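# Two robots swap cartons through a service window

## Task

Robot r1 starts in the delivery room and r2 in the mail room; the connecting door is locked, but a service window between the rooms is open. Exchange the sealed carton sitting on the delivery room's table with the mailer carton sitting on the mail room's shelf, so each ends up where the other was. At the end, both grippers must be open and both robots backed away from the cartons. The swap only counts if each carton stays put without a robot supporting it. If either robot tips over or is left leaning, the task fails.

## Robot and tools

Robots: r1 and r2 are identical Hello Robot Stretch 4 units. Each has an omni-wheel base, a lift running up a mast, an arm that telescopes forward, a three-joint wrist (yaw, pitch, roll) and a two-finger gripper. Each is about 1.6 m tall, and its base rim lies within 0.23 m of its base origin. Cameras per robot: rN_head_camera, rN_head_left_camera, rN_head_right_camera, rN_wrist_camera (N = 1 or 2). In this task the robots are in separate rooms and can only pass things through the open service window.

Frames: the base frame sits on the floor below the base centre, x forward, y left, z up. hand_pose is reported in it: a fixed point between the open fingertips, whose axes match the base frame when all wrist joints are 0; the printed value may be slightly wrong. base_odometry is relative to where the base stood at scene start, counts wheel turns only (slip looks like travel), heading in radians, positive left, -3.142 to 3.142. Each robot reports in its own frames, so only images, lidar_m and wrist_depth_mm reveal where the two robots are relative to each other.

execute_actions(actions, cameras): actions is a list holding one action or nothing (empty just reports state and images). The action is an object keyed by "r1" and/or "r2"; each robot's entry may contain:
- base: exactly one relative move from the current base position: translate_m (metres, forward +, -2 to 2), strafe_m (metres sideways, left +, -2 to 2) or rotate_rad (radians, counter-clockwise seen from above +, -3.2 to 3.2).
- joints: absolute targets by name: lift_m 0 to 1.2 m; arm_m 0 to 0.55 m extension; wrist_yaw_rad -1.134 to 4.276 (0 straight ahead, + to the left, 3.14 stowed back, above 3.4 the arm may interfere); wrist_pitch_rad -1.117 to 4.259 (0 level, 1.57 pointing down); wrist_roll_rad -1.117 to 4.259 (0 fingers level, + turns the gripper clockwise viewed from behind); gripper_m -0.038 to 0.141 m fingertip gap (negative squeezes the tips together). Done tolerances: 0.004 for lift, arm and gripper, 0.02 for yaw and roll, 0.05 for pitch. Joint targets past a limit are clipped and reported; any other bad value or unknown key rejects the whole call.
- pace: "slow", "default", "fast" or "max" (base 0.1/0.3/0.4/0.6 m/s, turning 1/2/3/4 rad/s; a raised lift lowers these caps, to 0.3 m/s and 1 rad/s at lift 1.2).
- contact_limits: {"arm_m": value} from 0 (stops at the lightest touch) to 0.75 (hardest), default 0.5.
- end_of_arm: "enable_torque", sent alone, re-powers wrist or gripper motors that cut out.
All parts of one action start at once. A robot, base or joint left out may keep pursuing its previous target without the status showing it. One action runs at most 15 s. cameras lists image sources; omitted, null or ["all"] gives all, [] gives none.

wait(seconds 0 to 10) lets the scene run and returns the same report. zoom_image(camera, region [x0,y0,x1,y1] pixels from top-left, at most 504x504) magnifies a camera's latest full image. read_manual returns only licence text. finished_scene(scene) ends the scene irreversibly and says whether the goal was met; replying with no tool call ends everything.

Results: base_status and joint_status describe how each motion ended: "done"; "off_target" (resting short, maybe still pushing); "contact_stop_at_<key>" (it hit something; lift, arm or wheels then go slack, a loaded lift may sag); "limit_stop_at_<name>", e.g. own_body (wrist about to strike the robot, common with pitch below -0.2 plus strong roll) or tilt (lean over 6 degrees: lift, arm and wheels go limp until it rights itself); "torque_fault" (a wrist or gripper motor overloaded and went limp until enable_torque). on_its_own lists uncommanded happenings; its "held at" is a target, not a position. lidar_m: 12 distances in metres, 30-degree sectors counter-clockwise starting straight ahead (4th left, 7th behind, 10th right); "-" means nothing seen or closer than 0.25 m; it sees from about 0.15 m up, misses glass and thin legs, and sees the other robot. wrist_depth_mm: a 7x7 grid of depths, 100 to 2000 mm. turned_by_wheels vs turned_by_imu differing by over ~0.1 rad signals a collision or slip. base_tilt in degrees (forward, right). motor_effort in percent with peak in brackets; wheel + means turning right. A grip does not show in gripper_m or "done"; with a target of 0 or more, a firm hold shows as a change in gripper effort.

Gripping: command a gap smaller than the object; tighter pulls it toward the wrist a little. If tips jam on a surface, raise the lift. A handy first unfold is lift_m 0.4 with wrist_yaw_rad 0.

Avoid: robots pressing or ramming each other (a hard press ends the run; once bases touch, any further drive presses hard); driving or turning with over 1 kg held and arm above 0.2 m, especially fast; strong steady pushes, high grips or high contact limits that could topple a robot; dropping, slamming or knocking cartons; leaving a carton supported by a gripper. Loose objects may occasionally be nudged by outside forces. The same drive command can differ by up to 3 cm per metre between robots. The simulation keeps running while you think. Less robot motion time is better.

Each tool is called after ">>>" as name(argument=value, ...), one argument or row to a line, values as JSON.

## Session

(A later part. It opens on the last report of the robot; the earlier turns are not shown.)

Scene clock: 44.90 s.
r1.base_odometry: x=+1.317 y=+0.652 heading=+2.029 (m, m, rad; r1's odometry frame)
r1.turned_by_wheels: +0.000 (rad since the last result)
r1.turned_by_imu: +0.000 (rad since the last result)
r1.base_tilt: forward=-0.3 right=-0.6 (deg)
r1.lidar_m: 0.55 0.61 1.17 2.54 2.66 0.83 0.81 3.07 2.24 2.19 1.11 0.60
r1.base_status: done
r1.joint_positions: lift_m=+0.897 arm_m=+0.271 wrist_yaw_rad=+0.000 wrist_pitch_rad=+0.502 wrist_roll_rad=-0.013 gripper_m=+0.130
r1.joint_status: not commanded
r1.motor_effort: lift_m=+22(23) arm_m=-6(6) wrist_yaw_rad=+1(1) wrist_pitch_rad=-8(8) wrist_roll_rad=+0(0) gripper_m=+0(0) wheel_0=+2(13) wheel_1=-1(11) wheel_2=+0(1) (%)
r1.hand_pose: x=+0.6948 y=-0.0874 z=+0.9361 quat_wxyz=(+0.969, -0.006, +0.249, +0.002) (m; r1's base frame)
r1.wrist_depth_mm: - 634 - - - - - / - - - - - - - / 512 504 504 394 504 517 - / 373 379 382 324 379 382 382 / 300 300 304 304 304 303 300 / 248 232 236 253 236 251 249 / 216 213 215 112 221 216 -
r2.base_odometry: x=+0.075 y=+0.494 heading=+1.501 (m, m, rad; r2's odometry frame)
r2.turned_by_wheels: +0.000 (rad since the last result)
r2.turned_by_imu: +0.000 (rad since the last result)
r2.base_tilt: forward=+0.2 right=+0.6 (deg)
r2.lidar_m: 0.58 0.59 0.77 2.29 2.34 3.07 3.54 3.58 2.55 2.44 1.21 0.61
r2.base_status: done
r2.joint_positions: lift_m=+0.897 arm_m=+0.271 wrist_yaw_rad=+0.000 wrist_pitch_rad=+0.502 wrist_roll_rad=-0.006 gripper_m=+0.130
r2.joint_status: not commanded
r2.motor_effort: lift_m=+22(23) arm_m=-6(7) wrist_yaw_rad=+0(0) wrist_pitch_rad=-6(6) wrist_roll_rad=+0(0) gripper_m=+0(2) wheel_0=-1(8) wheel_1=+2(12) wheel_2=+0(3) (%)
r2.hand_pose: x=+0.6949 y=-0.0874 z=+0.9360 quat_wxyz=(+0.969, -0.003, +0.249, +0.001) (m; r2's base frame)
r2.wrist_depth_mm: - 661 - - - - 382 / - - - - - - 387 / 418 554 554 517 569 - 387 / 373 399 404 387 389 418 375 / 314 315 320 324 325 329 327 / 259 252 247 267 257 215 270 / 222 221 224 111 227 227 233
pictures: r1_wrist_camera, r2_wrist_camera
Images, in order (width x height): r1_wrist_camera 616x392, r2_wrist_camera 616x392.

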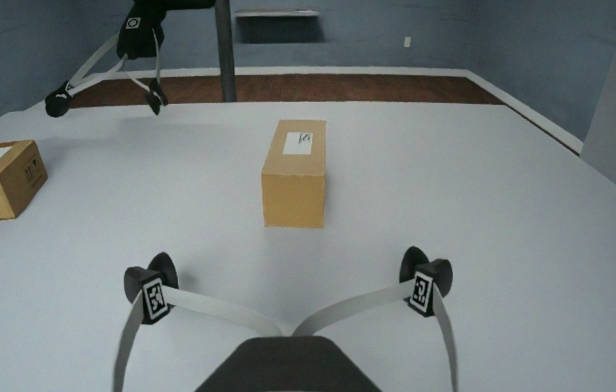

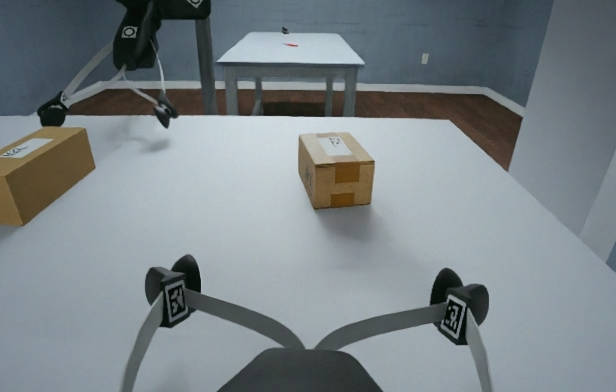

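>>> execute_actions(
  actions=[
    {"r1":{"base":{"strafe_m":-0.012},"joints":{"arm_m":0.435}},"r2":{"base":{"strafe_m":-0.025},"joints":{"arm_m":0.475}}},
  ],
  cameras=["r1_wrist_camera","r2_wrist_camera"],
)

>>> execute_actions(
  actions=[
    {"r1":{"joints":{"lift_m":0.887,"gripper_m":0.01}},"r2":{"joints":{"lift_m":0.885,"gripper_m":0.02}}},
  ],
  cameras=[],
)

>>> execute_actions(
  actions=[
    {"r1":{"joints":{"lift_m":0.92}},"r2":{"joints":{"lift_m":0.92}}},
  ],
  cameras=["r1_wrist_camera","r2_wrist_camera"],
)

>>> execute_actions(
  actions=[
    {"r1":{"base":{"translate_m":-0.25},"joints":{"arm_m":0}},"r2":{"base":{"translate_m":-0.5},"joints":{"arm_m":0},"pace":"fast"}},
  ],
  cameras=[],
)

>>> execute_actions(
  actions=[
    {"r1":{"base":{"rotate_rad":3.1}},"r2":{"base":{"rotate_rad":-3.0}}},
  ],
  cameras=[],
)

>>> execute_actions(
  actions=[
    {"r1":{"joints":{"arm_m":0.45,"lift_m":0.8}},"r2":{"base":{"translate_m":2.0},"joints":{"arm_m":0.3,"lift_m":0.82},"pace":"fast"}},
  ],
  cameras=["r1_head_camera","r2_head_camera"],
)

Scene clock: 46.87 s.
r1.base_odometry: x=+1.327 y=+0.657 heading=+2.030 (m, m, rad; r1's odometry frame)
r1.turned_by_wheels: +0.000 (rad since the last result)
r1.turned_by_imu: +0.000 (rad since the last result)
r1.base_tilt: forward=-0.3 right=-0.6 (deg)
r1.lidar_m: 0.56 0.59 1.18 2.54 2.68 0.84 0.78 3.06 2.22 2.19 1.10 0.57
r1.base_status: done
r1.joint_positions: lift_m=+0.897 arm_m=+0.434 wrist_yaw_rad=+0.000 wrist_pitch_rad=+0.502 wrist_roll_rad=-0.013 gripper_m=+0.130
r1.joint_status: all done
r1.motor_effort: lift_m=+22(22) arm_m=+6(9) wrist_yaw_rad=+0(1) wrist_pitch_rad=-6(8) wrist_roll_rad=+0(1) gripper_m=-2(1) wheel_0=+5(11) wheel_1=-3(7) wheel_2=+0(0) (%)
r1.hand_pose: x=+0.8577 y=-0.0874 z=+0.9361 quat_wxyz=(+0.969, -0.006, +0.248, +0.002) (m; r1's base frame)
r1.wrist_depth_mm: 357 - - - - - - / - - - - - - - / - - 504 500 504 504 - / 375 377 379 377 382 384 379 / 300 301 291 232 304 303 301 / 247 232 191 186 237 249 250 / 215 213 208 111 220 216 -
r2.base_odometry: x=+0.100 y=+0.493 heading=+1.501 (m, m, rad; r2's odometry frame)
r2.turned_by_wheels: +0.000 (rad since the last result)
r2.turned_by_imu: +0.000 (rad since the last result)
r2.base_tilt: forward=+0.2 right=+0.6 (deg)
r2.lidar_m: 0.58 0.59 0.76 2.32 2.37 3.07 3.55 3.60 2.53 2.42 1.22 0.60
r2.base_status: done
r2.joint_positions: lift_m=+0.897 arm_m=+0.474 wrist_yaw_rad=+0.000 wrist_pitch_rad=+0.502 wrist_roll_rad=-0.006 gripper_m=+0.130
r2.joint_status: all done
r2.motor_effort: lift_m=+22(23) arm_m=+6(7) wrist_yaw_rad=-1(0) wrist_pitch_rad=-6(6) wrist_roll_rad=+1(0) gripper_m=-1(1) wheel_0=+0(6) wheel_1=+1(7) wheel_2=+0(0) (%)
r2.hand_pose: x=+0.8977 y=-0.0874 z=+0.9361 quat_wxyz=(+0.969, -0.003, +0.248, +0.001) (m; r2's base frame)
r2.wrist_depth_mm: 359 - - - - - - / - - 1921 1983 - - - / - - - - - - - / 399 397 402 410 413 418 - / 312 317 306 239 322 325 1756 / 257 250 212 198 248 215 268 / 222 220 223 111 226 226 235
pictures: r1_wrist_camera, r2_wrist_camera
Images, in order (width x height): r1_wrist_camera 616x392, r2_wrist_camera 616x392.

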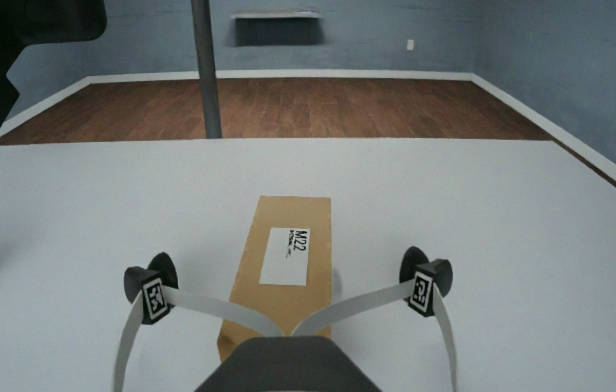

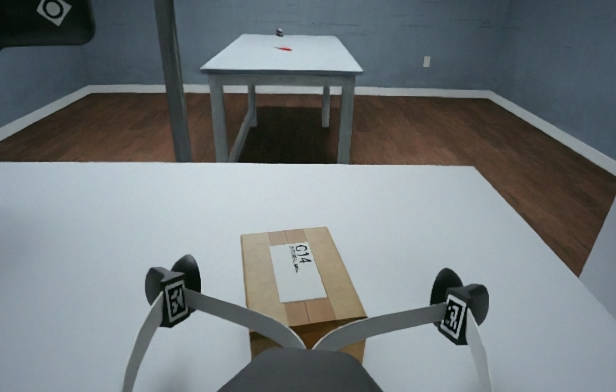

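Scene clock: 48.97 s.
r1.base_odometry: x=+1.327 y=+0.657 heading=+2.030 (m, m, rad; r1's odometry frame)
r1.turned_by_wheels: +0.000 (rad since the last result)
r1.turned_by_imu: +0.000 (rad since the last result)
r1.base_tilt: forward=-0.3 right=-0.6 (deg)
r1.lidar_m: 0.56 0.58 1.18 2.56 2.69 0.84 0.80 3.06 2.24 2.17 1.11 0.58
r1.base_status: not commanded
r1.joint_positions: lift_m=+0.887 arm_m=+0.434 wrist_yaw_rad=+0.000 wrist_pitch_rad=+0.502 wrist_roll_rad=-0.013 gripper_m=+0.010
r1.joint_status: all done
r1.motor_effort: lift_m=+16(22) arm_m=+5(6) wrist_yaw_rad=+0(1) wrist_pitch_rad=-5(7) wrist_roll_rad=+0(0) gripper_m=-22(26) wheel_0=+6(5) wheel_1=-2(3) wheel_2=+0(0) (%)
r1.hand_pose: x=+0.8578 y=-0.0874 z=+0.9266 quat_wxyz=(+0.969, -0.006, +0.249, +0.002) (m; r1's base frame)
r1.wrist_depth_mm: 355 - - - - - - / - - - - - - - / 484 480 477 477 477 484 - / 355 359 357 345 359 362 362 / 282 283 277 202 289 289 287 / 234 228 182 169 190 238 236 / 205 199 202 112 210 202 -
r2.base_odometry: x=+0.100 y=+0.493 heading=+1.501 (m, m, rad; r2's odometry frame)
r2.turned_by_wheels: +0.000 (rad since the last result)
r2.turned_by_imu: -0.001 (rad since the last result)
r2.base_tilt: forward=+0.2 right=+0.5 (deg)
r2.lidar_m: 0.56 0.58 0.78 2.30 2.37 3.09 3.55 3.58 2.53 2.42 1.22 0.61
r2.base_status: not commanded
r2.joint_positions: lift_m=+0.885 arm_m=+0.474 wrist_yaw_rad=+0.000 wrist_pitch_rad=+0.503 wrist_roll_rad=-0.006 gripper_m=+0.021
r2.joint_status: all done
r2.motor_effort: lift_m=+15(22) arm_m=+6(6) wrist_yaw_rad=-1(1) wrist_pitch_rad=-7(8) wrist_roll_rad=+1(1) gripper_m=-26(26) wheel_0=+1(1) wheel_1=+1(1) wheel_2=+0(0) (%)
r2.hand_pose: x=+0.8976 y=-0.0874 z=+0.9245 quat_wxyz=(+0.969, -0.003, +0.249, +0.001) (m; r2's base frame)
r2.wrist_depth_mm: 362 - - - - - - / - - - 1983 - - - / - - - - - - - / 373 375 379 382 387 392 - / 296 297 300 211 293 304 322 / 242 245 189 173 182 250 252 / 208 203 211 111 200 206 215
pictures: none
No camera images: the call's "cameras" was empty. Leave "cameras" out to get every camera's image.

Scene clock: 49.93 s.
r1.base_odometry: x=+1.327 y=+0.657 heading=+2.030 (m, m, rad; r1's odometry frame)
r1.turned_by_wheels: +0.000 (rad since the last result)
r1.turned_by_imu: +0.000 (rad since the last result)
r1.base_tilt: forward=-0.3 right=-0.6 (deg)
r1.lidar_m: 0.56 0.60 1.18 2.52 2.70 0.82 0.81 3.06 2.23 2.18 1.11 0.58
r1.base_status: not commanded
r1.joint_positions: lift_m=+0.920 arm_m=+0.434 wrist_yaw_rad=+0.000 wrist_pitch_rad=+0.503 wrist_roll_rad=-0.013 gripper_m=+0.010
r1.joint_status: all done
r1.motor_effort: lift_m=+23(25) arm_m=+6(6) wrist_yaw_rad=+1(0) wrist_pitch_rad=-6(7) wrist_roll_rad=+0(0) gripper_m=-25(23) wheel_0=+5(5) wheel_1=-2(2) wheel_2=+0(0) (%)
r1.hand_pose: x=+0.8577 y=-0.0874 z=+0.9590 quat_wxyz=(+0.969, -0.006, +0.249, +0.002) (m; r1's base frame)
r1.wrist_depth_mm: 357 - - - - - - / - - - - - - - / - - - - - - - / 418 421 421 402 421 427 424 / 332 336 324 203 340 338 338 / 274 268 181 169 190 279 278 / 241 235 238 112 247 238 -
r2.base_odometry: x=+0.100 y=+0.493 heading=+1.501 (m, m, rad; r2's odometry frame)
r2.turned_by_wheels: +0.000 (rad since the last result)
r2.turned_by_imu: +0.000 (rad since the last result)
r2.base_tilt: forward=+0.2 right=+0.5 (deg)
r2.lidar_m: 0.58 0.58 0.77 2.32 2.38 3.09 3.55 3.61 2.53 2.43 1.22 0.62
r2.base_status: not commanded
r2.joint_positions: lift_m=+0.920 arm_m=+0.474 wrist_yaw_rad=+0.000 wrist_pitch_rad=+0.503 wrist_roll_rad=-0.006 gripper_m=+0.021
r2.joint_status: all done
r2.motor_effort: lift_m=+23(21) arm_m=+6(6) wrist_yaw_rad=-1(1) wrist_pitch_rad=-9(8) wrist_roll_rad=+1(1) gripper_m=-26(27) wheel_0=+0(0) wheel_1=+0(1) wheel_2=+1(0) (%)
r2.hand_pose: x=+0.8975 y=-0.0874 z=+0.9588 quat_wxyz=(+0.969, -0.003, +0.249, +0.001) (m; r2's base frame)
r2.wrist_depth_mm: 355 - - - - - - / - - - - - - - / - - - - - - - / 439 449 449 452 462 - - / 347 351 355 211 345 362 1863 / 286 290 189 172 182 296 297 / 247 240 250 111 236 245 257
pictures: r1_wrist_camera, r2_wrist_camera
Images, in order (width x height): r1_wrist_camera 616x392, r2_wrist_camera 616x392.

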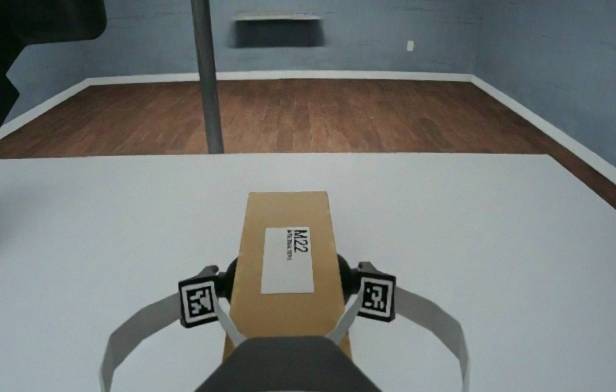

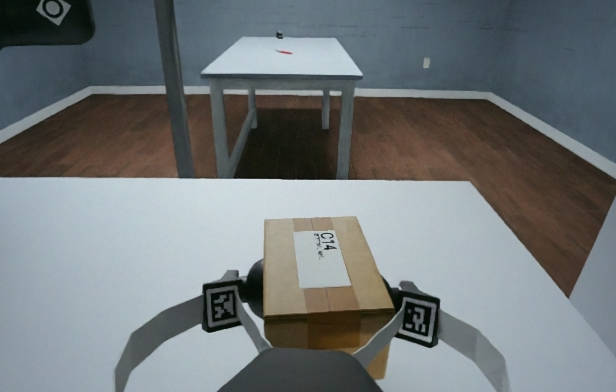

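Scene clock: 52.80 s.
r1.base_odometry: x=+1.438 y=+0.433 heading=+2.029 (m, m, rad; r1's odometry frame)
r1.turned_by_wheels: -0.001 (rad since the last result)
r1.turned_by_imu: -0.001 (rad since the last result)
r1.base_tilt: forward=-0.3 right=-0.6 (deg)
r1.lidar_m: 0.80 0.85 1.54 2.55 2.69 0.57 0.53 0.58 2.25 2.15 1.42 0.84
r1.base_status: done
r1.joint_positions: lift_m=+0.920 arm_m=+0.001 wrist_yaw_rad=+0.000 wrist_pitch_rad=+0.503 wrist_roll_rad=-0.013 gripper_m=+0.010
r1.joint_status: all done
r1.motor_effort: lift_m=+23(23) arm_m=-6(3) wrist_yaw_rad=+1(0) wrist_pitch_rad=-9(8) wrist_roll_rad=+0(0) gripper_m=-22(23) wheel_0=-5(11) wheel_1=-5(8) wheel_2=+1(9) (%)
r1.hand_pose: x=+0.4247 y=-0.0875 z=+0.9588 quat_wxyz=(+0.968, -0.006, +0.249, +0.002) (m; r1's base frame)
r1.wrist_depth_mm: 831 - - - - 759 759 / 809 866 831 854 842 788 798 / 621 621 654 654 661 854 878 / 931 946 917 917 946 960 976 / 1008 1025 976 201 1025 1042 1078 / 1138 1098 182 169 190 1160 1229 / 1255 1205 1205 112 1229 1229 1255
r2.base_odometry: x=+0.065 y=-0.006 heading=+1.501 (m, m, rad; r2's odometry frame)
r2.turned_by_wheels: +0.000 (rad since the last result)
r2.turned_by_imu: +0.001 (rad since the last result)
r2.base_tilt: forward=+0.1 right=+0.6 (deg)
r2.lidar_m: 1.06 1.10 1.72 2.28 2.35 3.06 3.01 3.08 2.63 2.43 1.95 1.15
r2.base_status: done
r2.joint_positions: lift_m=+0.920 arm_m=+0.002 wrist_yaw_rad=+0.000 wrist_pitch_rad=+0.503 wrist_roll_rad=-0.006 gripper_m=+0.021
r2.joint_status: all done
r2.motor_effort: lift_m=+23(23) arm_m=-6(4) wrist_yaw_rad=+0(2) wrist_pitch_rad=-9(9) wrist_roll_rad=+1(0) gripper_m=-27(26) wheel_0=+1(5) wheel_1=+2(6) wheel_2=-1(12) (%)
r2.hand_pose: x=+0.4257 y=-0.0875 z=+0.9588 quat_wxyz=(+0.968, -0.003, +0.249, +0.001) (m; r2's base frame)
r2.wrist_depth_mm: 960 - - - - 991 991 / 976 960 960 991 1025 1042 1042 / 1098 1118 1118 1118 1078 1118 1138 / 1182 1229 1182 1229 1229 1205 1205 / 1281 1308 1281 211 1281 1308 1336 / 1430 1397 190 173 182 1430 1464 / 1281 1255 1336 111 1205 1255 1336
pictures: none
No camera images: the call's "cameras" was empty. Leave "cameras" out to get every camera's image.

Scene clock: 55.77 s.
r1.base_odometry: x=+1.438 y=+0.433 heading=-1.155 (m, m, rad; r1's odometry frame)
r1.turned_by_wheels: +3.099 (rad since the last result)
r1.turned_by_imu: +3.077 (rad since the last result)
r1.base_tilt: forward=-0.3 right=-0.6 (deg)
r1.lidar_m: 0.55 0.57 2.27 2.16 1.48 0.85 0.82 0.85 1.49 2.54 0.79 0.58
r1.base_status: done
r1.joint_positions: lift_m=+0.920 arm_m=+0.001 wrist_yaw_rad=+0.000 wrist_pitch_rad=+0.503 wrist_roll_rad=-0.013 gripper_m=+0.010
r1.joint_status: not commanded
r1.motor_effort: lift_m=+22(23) arm_m=-6(6) wrist_yaw_rad=+0(1) wrist_pitch_rad=-7(7) wrist_roll_rad=+0(0) gripper_m=-23(24) wheel_0=-5(9) wheel_1=-3(10) wheel_2=-3(10) (%)
r1.hand_pose: x=+0.4247 y=-0.0874 z=+0.9589 quat_wxyz=(+0.969, -0.006, +0.249, +0.002) (m; r1's base frame)
r1.wrist_depth_mm: - - - - - - - / - - 1756 1366 1464 - - / - - 931 917 931 - - / - - 699 661 699 691 - / 1708 574 530 202 559 554 549 / 1397 455 182 169 190 473 488 / 1255 549 1205 112 1281 1205 585
r2.base_odometry: x=+0.065 y=-0.006 heading=-1.499 (m, m, rad; r2's odometry frame)
r2.turned_by_wheels: -3.000 (rad since the last result)
r2.turned_by_imu: -3.028 (rad since the last result)
r2.base_tilt: forward=+0.1 right=+0.6 (deg)
r2.lidar_m: 2.54 3.21 2.48 2.44 1.72 1.10 1.06 1.14 2.02 2.28 2.44 3.08
r2.base_status: done
r2.joint_positions: lift_m=+0.920 arm_m=+0.002 wrist_yaw_rad=+0.000 wrist_pitch_rad=+0.503 wrist_roll_rad=-0.006 gripper_m=+0.021
r2.joint_status: not commanded
r2.motor_effort: lift_m=+22(23) arm_m=-6(6) wrist_yaw_rad=-1(0) wrist_pitch_rad=-8(8) wrist_roll_rad=-1(0) gripper_m=-26(28) wheel_0=+0(5) wheel_1=+0(5) wheel_2=-2(5) (%)
r2.hand_pose: x=+0.4257 y=-0.0874 z=+0.9589 quat_wxyz=(+0.969, -0.003, +0.249, +0.001) (m; r2's base frame)
r2.wrist_depth_mm: - - - - - - - / - - - - - - - / - - - - - - - / - - - - - - - / 1808 1863 1863 211 1756 1863 1863 / 1464 1537 191 173 182 1537 1576 / 1255 1229 1308 111 1205 1281 1308
pictures: none
No camera images: the call's "cameras" was empty. Leave "cameras" out to get every camera's image.

Scene clock: 62.47 s.
r1.base_odometry: x=+1.438 y=+0.433 heading=-1.155 (m, m, rad; r1's odometry frame)
r1.turned_by_wheels: +0.000 (rad since the last result)
r1.turned_by_imu: -0.001 (rad since the last result)
r1.base_tilt: forward=-0.3 right=-0.6 (deg)
r1.lidar_m: 0.55 0.59 2.23 2.17 1.50 0.87 0.82 0.85 1.52 2.54 0.84 0.59
r1.base_status: not commanded
r1.joint_positions: lift_m=+0.800 arm_m=+0.449 wrist_yaw_rad=+0.000 wrist_pitch_rad=+0.503 wrist_roll_rad=-0.013 gripper_m=+0.010
r1.joint_status: all done
r1.motor_effort: lift_m=+17(21) arm_m=+6(4) wrist_yaw_rad=+0(0) wrist_pitch_rad=-8(9) wrist_roll_rad=+0(0) gripper_m=-24(22) wheel_0=-5(5) wheel_1=-3(3) wheel_2=-3(3) (%)
r1.hand_pose: x=+0.8727 y=-0.0874 z=+0.8394 quat_wxyz=(+0.969, -0.006, +0.249, +0.002) (m; r1's base frame)
r1.wrist_depth_mm: - - - - - - - / - - 904 917 931 - - / - 661 609 609 603 621 661 / 1921 455 459 439 462 459 462 / 362 364 351 202 368 368 366 / 300 290 182 169 190 303 301 / 260 254 258 112 266 258 -
r2.base_odometry: x=+0.208 y=-2.001 heading=-1.499 (m, m, rad; r2's odometry frame)
r2.turned_by_wheels: +0.000 (rad since the last result)
r2.turned_by_imu: -0.007 (rad since the last result)
r2.base_tilt: forward=+0.2 right=+0.6 (deg)
r2.lidar_m: 0.54 0.59 1.57 2.31 2.46 3.38 3.32 3.23 2.49 2.43 0.75 0.57
r2.base_status: done
r2.joint_positions: lift_m=+0.820 arm_m=+0.299 wrist_yaw_rad=+0.000 wrist_pitch_rad=+0.503 wrist_roll_rad=-0.006 gripper_m=+0.021
r2.joint_status: all done
r2.motor_effort: lift_m=+16(20) arm_m=+6(9) wrist_yaw_rad=-1(1) wrist_pitch_rad=-8(9) wrist_roll_rad=+1(0) gripper_m=-25(26) wheel_0=-1(6) wheel_1=+0(8) wheel_2=+2(10) (%)
r2.hand_pose: x=+0.7226 y=-0.0874 z=+0.8594 quat_wxyz=(+0.969, -0.003, +0.249, +0.001) (m; r2's base frame)
r2.wrist_depth_mm: 473 459 449 439 424 415 404 / 508 492 477 466 452 436 430 / 554 535 517 500 488 469 459 / 521 525 530 517 517 496 492 / 413 413 421 211 407 427 427 / 338 343 191 172 182 351 351 / 291 283 293 111 279 290 303
pictures: r1_head_camera, r2_head_camera
Images, in order (width x height): r1_head_camera 420x560, r2_head_camera 420x560.

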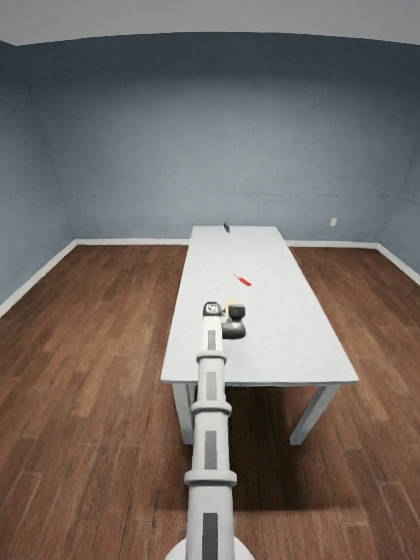

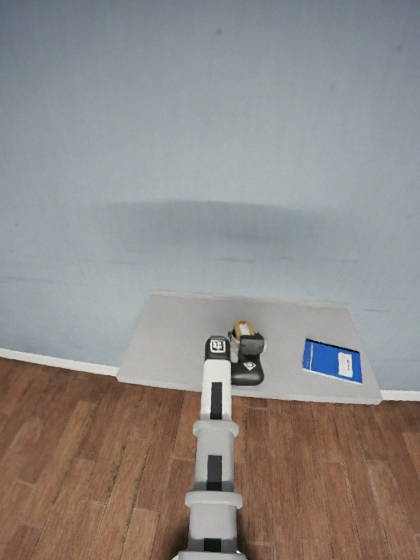

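>>> execute_actions(
  actions=[
    {"r1":{"joints":{"lift_m":0.75}},"r2":{"joints":{"lift_m":0.748,"arm_m":0.33}}},
  ],
  cameras=[],
)

>>> execute_actions(
  actions=[
    {"r1":{"joints":{"gripper_m":0.11}},"r2":{"joints":{"gripper_m":0.11}}},
  ],
  cameras=[],
)

>>> execute_actions(
  actions=[
    {"r1":{"base":{"translate_m":-0.2},"joints":{"arm_m":0,"lift_m":0.8},"pace":"fast"},"r2":{"base":{"translate_m":-0.3},"joints":{"arm_m":0,"lift_m":0.8},"pace":"fast"}},
  ],
  cameras=[],
)

>>> finished_scene(
  scene=2,
)

Scene clock: 63.90 s.
r1.base_odometry: x=+1.438 y=+0.433 heading=-1.155 (m, m, rad; r1's odometry frame)
r1.turned_by_wheels: +0.000 (rad since the last result)
r1.turned_by_imu: +0.000 (rad since the last result)
r1.base_tilt: forward=-0.3 right=-0.6 (deg)
r1.lidar_m: 0.53 0.55 2.28 2.17 1.50 0.85 0.81 0.88 1.54 2.53 0.81 0.56
r1.base_status: not commanded
r1.joint_positions: lift_m=+0.750 arm_m=+0.449 wrist_yaw_rad=+0.000 wrist_pitch_rad=+0.503 wrist_roll_rad=-0.013 gripper_m=+0.010
r1.joint_status: all done
r1.motor_effort: lift_m=+17(17) arm_m=+6(6) wrist_yaw_rad=+0(0) wrist_pitch_rad=-6(7) wrist_roll_rad=+0(0) gripper_m=-22(23) wheel_0=-5(4) wheel_1=-3(3) wheel_2=-3(3) (%)
r1.hand_pose: x=+0.8727 y=-0.0874 z=+0.7894 quat_wxyz=(+0.969, -0.006, +0.249, +0.002) (m; r1's base frame)
r1.wrist_depth_mm: - - - 1205 - - - / - - 715 715 723 741 - / - 484 473 477 480 484 492 / 359 362 362 342 359 359 359 / 286 286 277 202 289 289 286 / 235 229 181 168 190 238 236 / 205 201 204 112 211 203 -
r2.base_odometry: x=+0.208 y=-2.001 heading=-1.499 (m, m, rad; r2's odometry frame)
r2.turned_by_wheels: +0.000 (rad since the last result)
r2.turned_by_imu: +0.000 (rad since the last result)
r2.base_tilt: forward=+0.2 right=+0.5 (deg)
r2.lidar_m: 0.55 0.60 1.57 2.31 2.46 3.37 3.31 3.24 2.50 2.43 0.76 0.58
r2.base_status: not commanded
r2.joint_positions: lift_m=+0.748 arm_m=+0.329 wrist_yaw_rad=+0.000 wrist_pitch_rad=+0.503 wrist_roll_rad=-0.006 gripper_m=+0.021
r2.joint_status: all done
r2.motor_effort: lift_m=+16(12) arm_m=+6(6) wrist_yaw_rad=+0(1) wrist_pitch_rad=-8(8) wrist_roll_rad=+1(0) gripper_m=-25(27) wheel_0=-1(1) wheel_1=+0(0) wheel_2=+1(1) (%)
r2.hand_pose: x=+0.7525 y=-0.0874 z=+0.7874 quat_wxyz=(+0.969, -0.003, +0.249, +0.001) (m; r2's base frame)
r2.wrist_depth_mm: 449 433 421 407 399 387 377 / 473 455 449 436 421 413 404 / 492 484 469 459 449 436 427 / 375 377 382 387 387 392 399 / 293 298 301 211 293 307 309 / 244 244 190 173 182 252 253 / 211 204 212 111 201 207 217
pictures: none
No camera images: the call's "cameras" was empty. Leave "cameras" out to get every camera's image.

Scene clock: 65.73 s.
r1.base_odometry: x=+1.438 y=+0.433 heading=-1.155 (m, m, rad; r1's odometry frame)
r1.turned_by_wheels: +0.000 (rad since the last result)
r1.turned_by_imu: +0.000 (rad since the last result)
r1.base_tilt: forward=-0.3 right=-0.6 (deg)
r1.lidar_m: 0.55 0.58 2.27 2.18 1.50 0.84 0.81 0.86 1.51 2.52 0.82 0.57
r1.base_status: not commanded
r1.joint_positions: lift_m=+0.750 arm_m=+0.449 wrist_yaw_rad=+0.000 wrist_pitch_rad=+0.500 wrist_roll_rad=-0.013 gripper_m=+0.110
r1.joint_status: all done
r1.motor_effort: lift_m=+17(17) arm_m=+6(6) wrist_yaw_rad=+1(2) wrist_pitch_rad=+3(6) wrist_roll_rad=+0(1) gripper_m=-1(25) wheel_0=-5(4) wheel_1=-3(3) wheel_2=-3(3) (%)
r1.hand_pose: x=+0.8731 y=-0.0875 z=+0.7902 quat_wxyz=(+0.969, -0.006, +0.247, +0.002) (m; r1's base frame)
r1.wrist_depth_mm: - - - 1281 - - - / - - 741 741 741 768 - / - 488 484 488 488 492 504 / 364 366 366 349 364 368 368 / 289 291 283 213 293 293 293 / 238 225 190 176 224 241 240 / 208 204 207 112 213 206 -
r2.base_odometry: x=+0.208 y=-2.001 heading=-1.499 (m, m, rad; r2's odometry frame)
r2.turned_by_wheels: +0.000 (rad since the last result)
r2.turned_by_imu: -0.001 (rad since the last result)
r2.base_tilt: forward=+0.2 right=+0.6 (deg)
r2.lidar_m: 0.57 0.60 1.59 2.32 2.47 3.36 3.31 3.23 2.49 2.44 0.75 0.57
r2.base_status: not commanded
r2.joint_positions: lift_m=+0.748 arm_m=+0.329 wrist_yaw_rad=+0.000 wrist_pitch_rad=+0.503 wrist_roll_rad=-0.006 gripper_m=+0.110
r2.joint_status: all done
r2.motor_effort: lift_m=+16(16) arm_m=+6(6) wrist_yaw_rad=-1(1) wrist_pitch_rad=-6(8) wrist_roll_rad=+1(2) gripper_m=-1(26) wheel_0=-1(1) wheel_1=+0(0) wheel_2=+1(1) (%)
r2.hand_pose: x=+0.7526 y=-0.0874 z=+0.7875 quat_wxyz=(+0.969, -0.003, +0.249, +0.001) (m; r2's base frame)
r2.wrist_depth_mm: 442 430 421 410 397 387 379 / 473 455 449 433 424 410 402 / 492 480 473 459 452 439 433 / 375 379 384 387 392 397 402 / 294 298 298 223 309 309 309 / 243 246 199 185 196 245 254 / 210 210 212 111 211 214 217
pictures: none
No camera images: the call's "cameras" was empty. Leave "cameras" out to get every camera's image.

Scene clock: 67.83 s.
r1.base_odometry: x=+1.357 y=+0.616 heading=-1.156 (m, m, rad; r1's odometry frame)
r1.turned_by_wheels: -0.001 (rad since the last result)
r1.turned_by_imu: -0.001 (rad since the last result)
r1.base_tilt: forward=-0.3 right=-0.6 (deg)
r1.lidar_m: 0.73 3.10 2.26 2.20 1.22 0.64 0.60 0.65 1.21 2.53 2.67 0.79
r1.base_status: done
r1.joint_positions: lift_m=+0.800 arm_m=+0.001 wrist_yaw_rad=+0.000 wrist_pitch_rad=+0.502 wrist_roll_rad=-0.013 gripper_m=+0.110
r1.joint_status: all done
r1.motor_effort: lift_m=+22(24) arm_m=-6(4) wrist_yaw_rad=+1(1) wrist_pitch_rad=-4(5) wrist_roll_rad=+0(0) gripper_m=+1(2) wheel_0=-4(10) wheel_1=-4(9) wheel_2=-1(10) (%)
r1.hand_pose: x=+0.4248 y=-0.0875 z=+0.8391 quat_wxyz=(+0.969, -0.006, +0.249, +0.002) (m; r1's base frame)
r1.wrist_depth_mm: - - - 1808 - - - / - - 931 831 946 - - / - 668 621 615 615 627 - / 1921 1756 1499 1863 1756 668 1863 / 1537 1464 1537 1537 1576 1464 1576 / 1281 1229 798 1308 208 1229 1255 / 1118 1118 866 112 1160 1078 1118
r2.base_odometry: x=+0.187 y=-1.702 heading=-1.499 (m, m, rad; r2's odometry frame)
r2.turned_by_wheels: +0.000 (rad since the last result)
r2.turned_by_imu: +0.000 (rad since the last result)
r2.base_tilt: forward=+0.2 right=+0.6 (deg)
r2.lidar_m: 0.85 0.93 2.02 2.34 2.49 3.06 3.00 3.19 2.46 2.41 1.76 0.88
r2.base_status: done
r2.joint_positions: lift_m=+0.800 arm_m=+0.002 wrist_yaw_rad=+0.000 wrist_pitch_rad=+0.502 wrist_roll_rad=-0.006 gripper_m=+0.110
r2.joint_status: all done
r2.motor_effort: lift_m=+22(22) arm_m=-6(8) wrist_yaw_rad=+0(2) wrist_pitch_rad=-6(7) wrist_roll_rad=+2(0) gripper_m=-2(1) wheel_0=+1(5) wheel_1=-1(6) wheel_2=+0(11) (%)
r2.hand_pose: x=+0.4258 y=-0.0875 z=+0.8390 quat_wxyz=(+0.969, -0.003, +0.249, +0.001) (m; r2's base frame)
r2.wrist_depth_mm: 1060 1060 1008 991 946 931 904 / 1160 1118 1042 1008 1008 991 976 / 1281 723 732 676 683 691 723 / 1366 1308 1281 1205 1160 1138 1098 / 1499 1430 1336 1308 1255 1229 1205 / 1397 1308 220 1336 1281 1281 1281 / 1138 1118 1160 112 1160 1182 1160
pictures: none
No camera images: the call's "cameras" was empty. Leave "cameras" out to get every camera's image.

The scene is finished: the task was done.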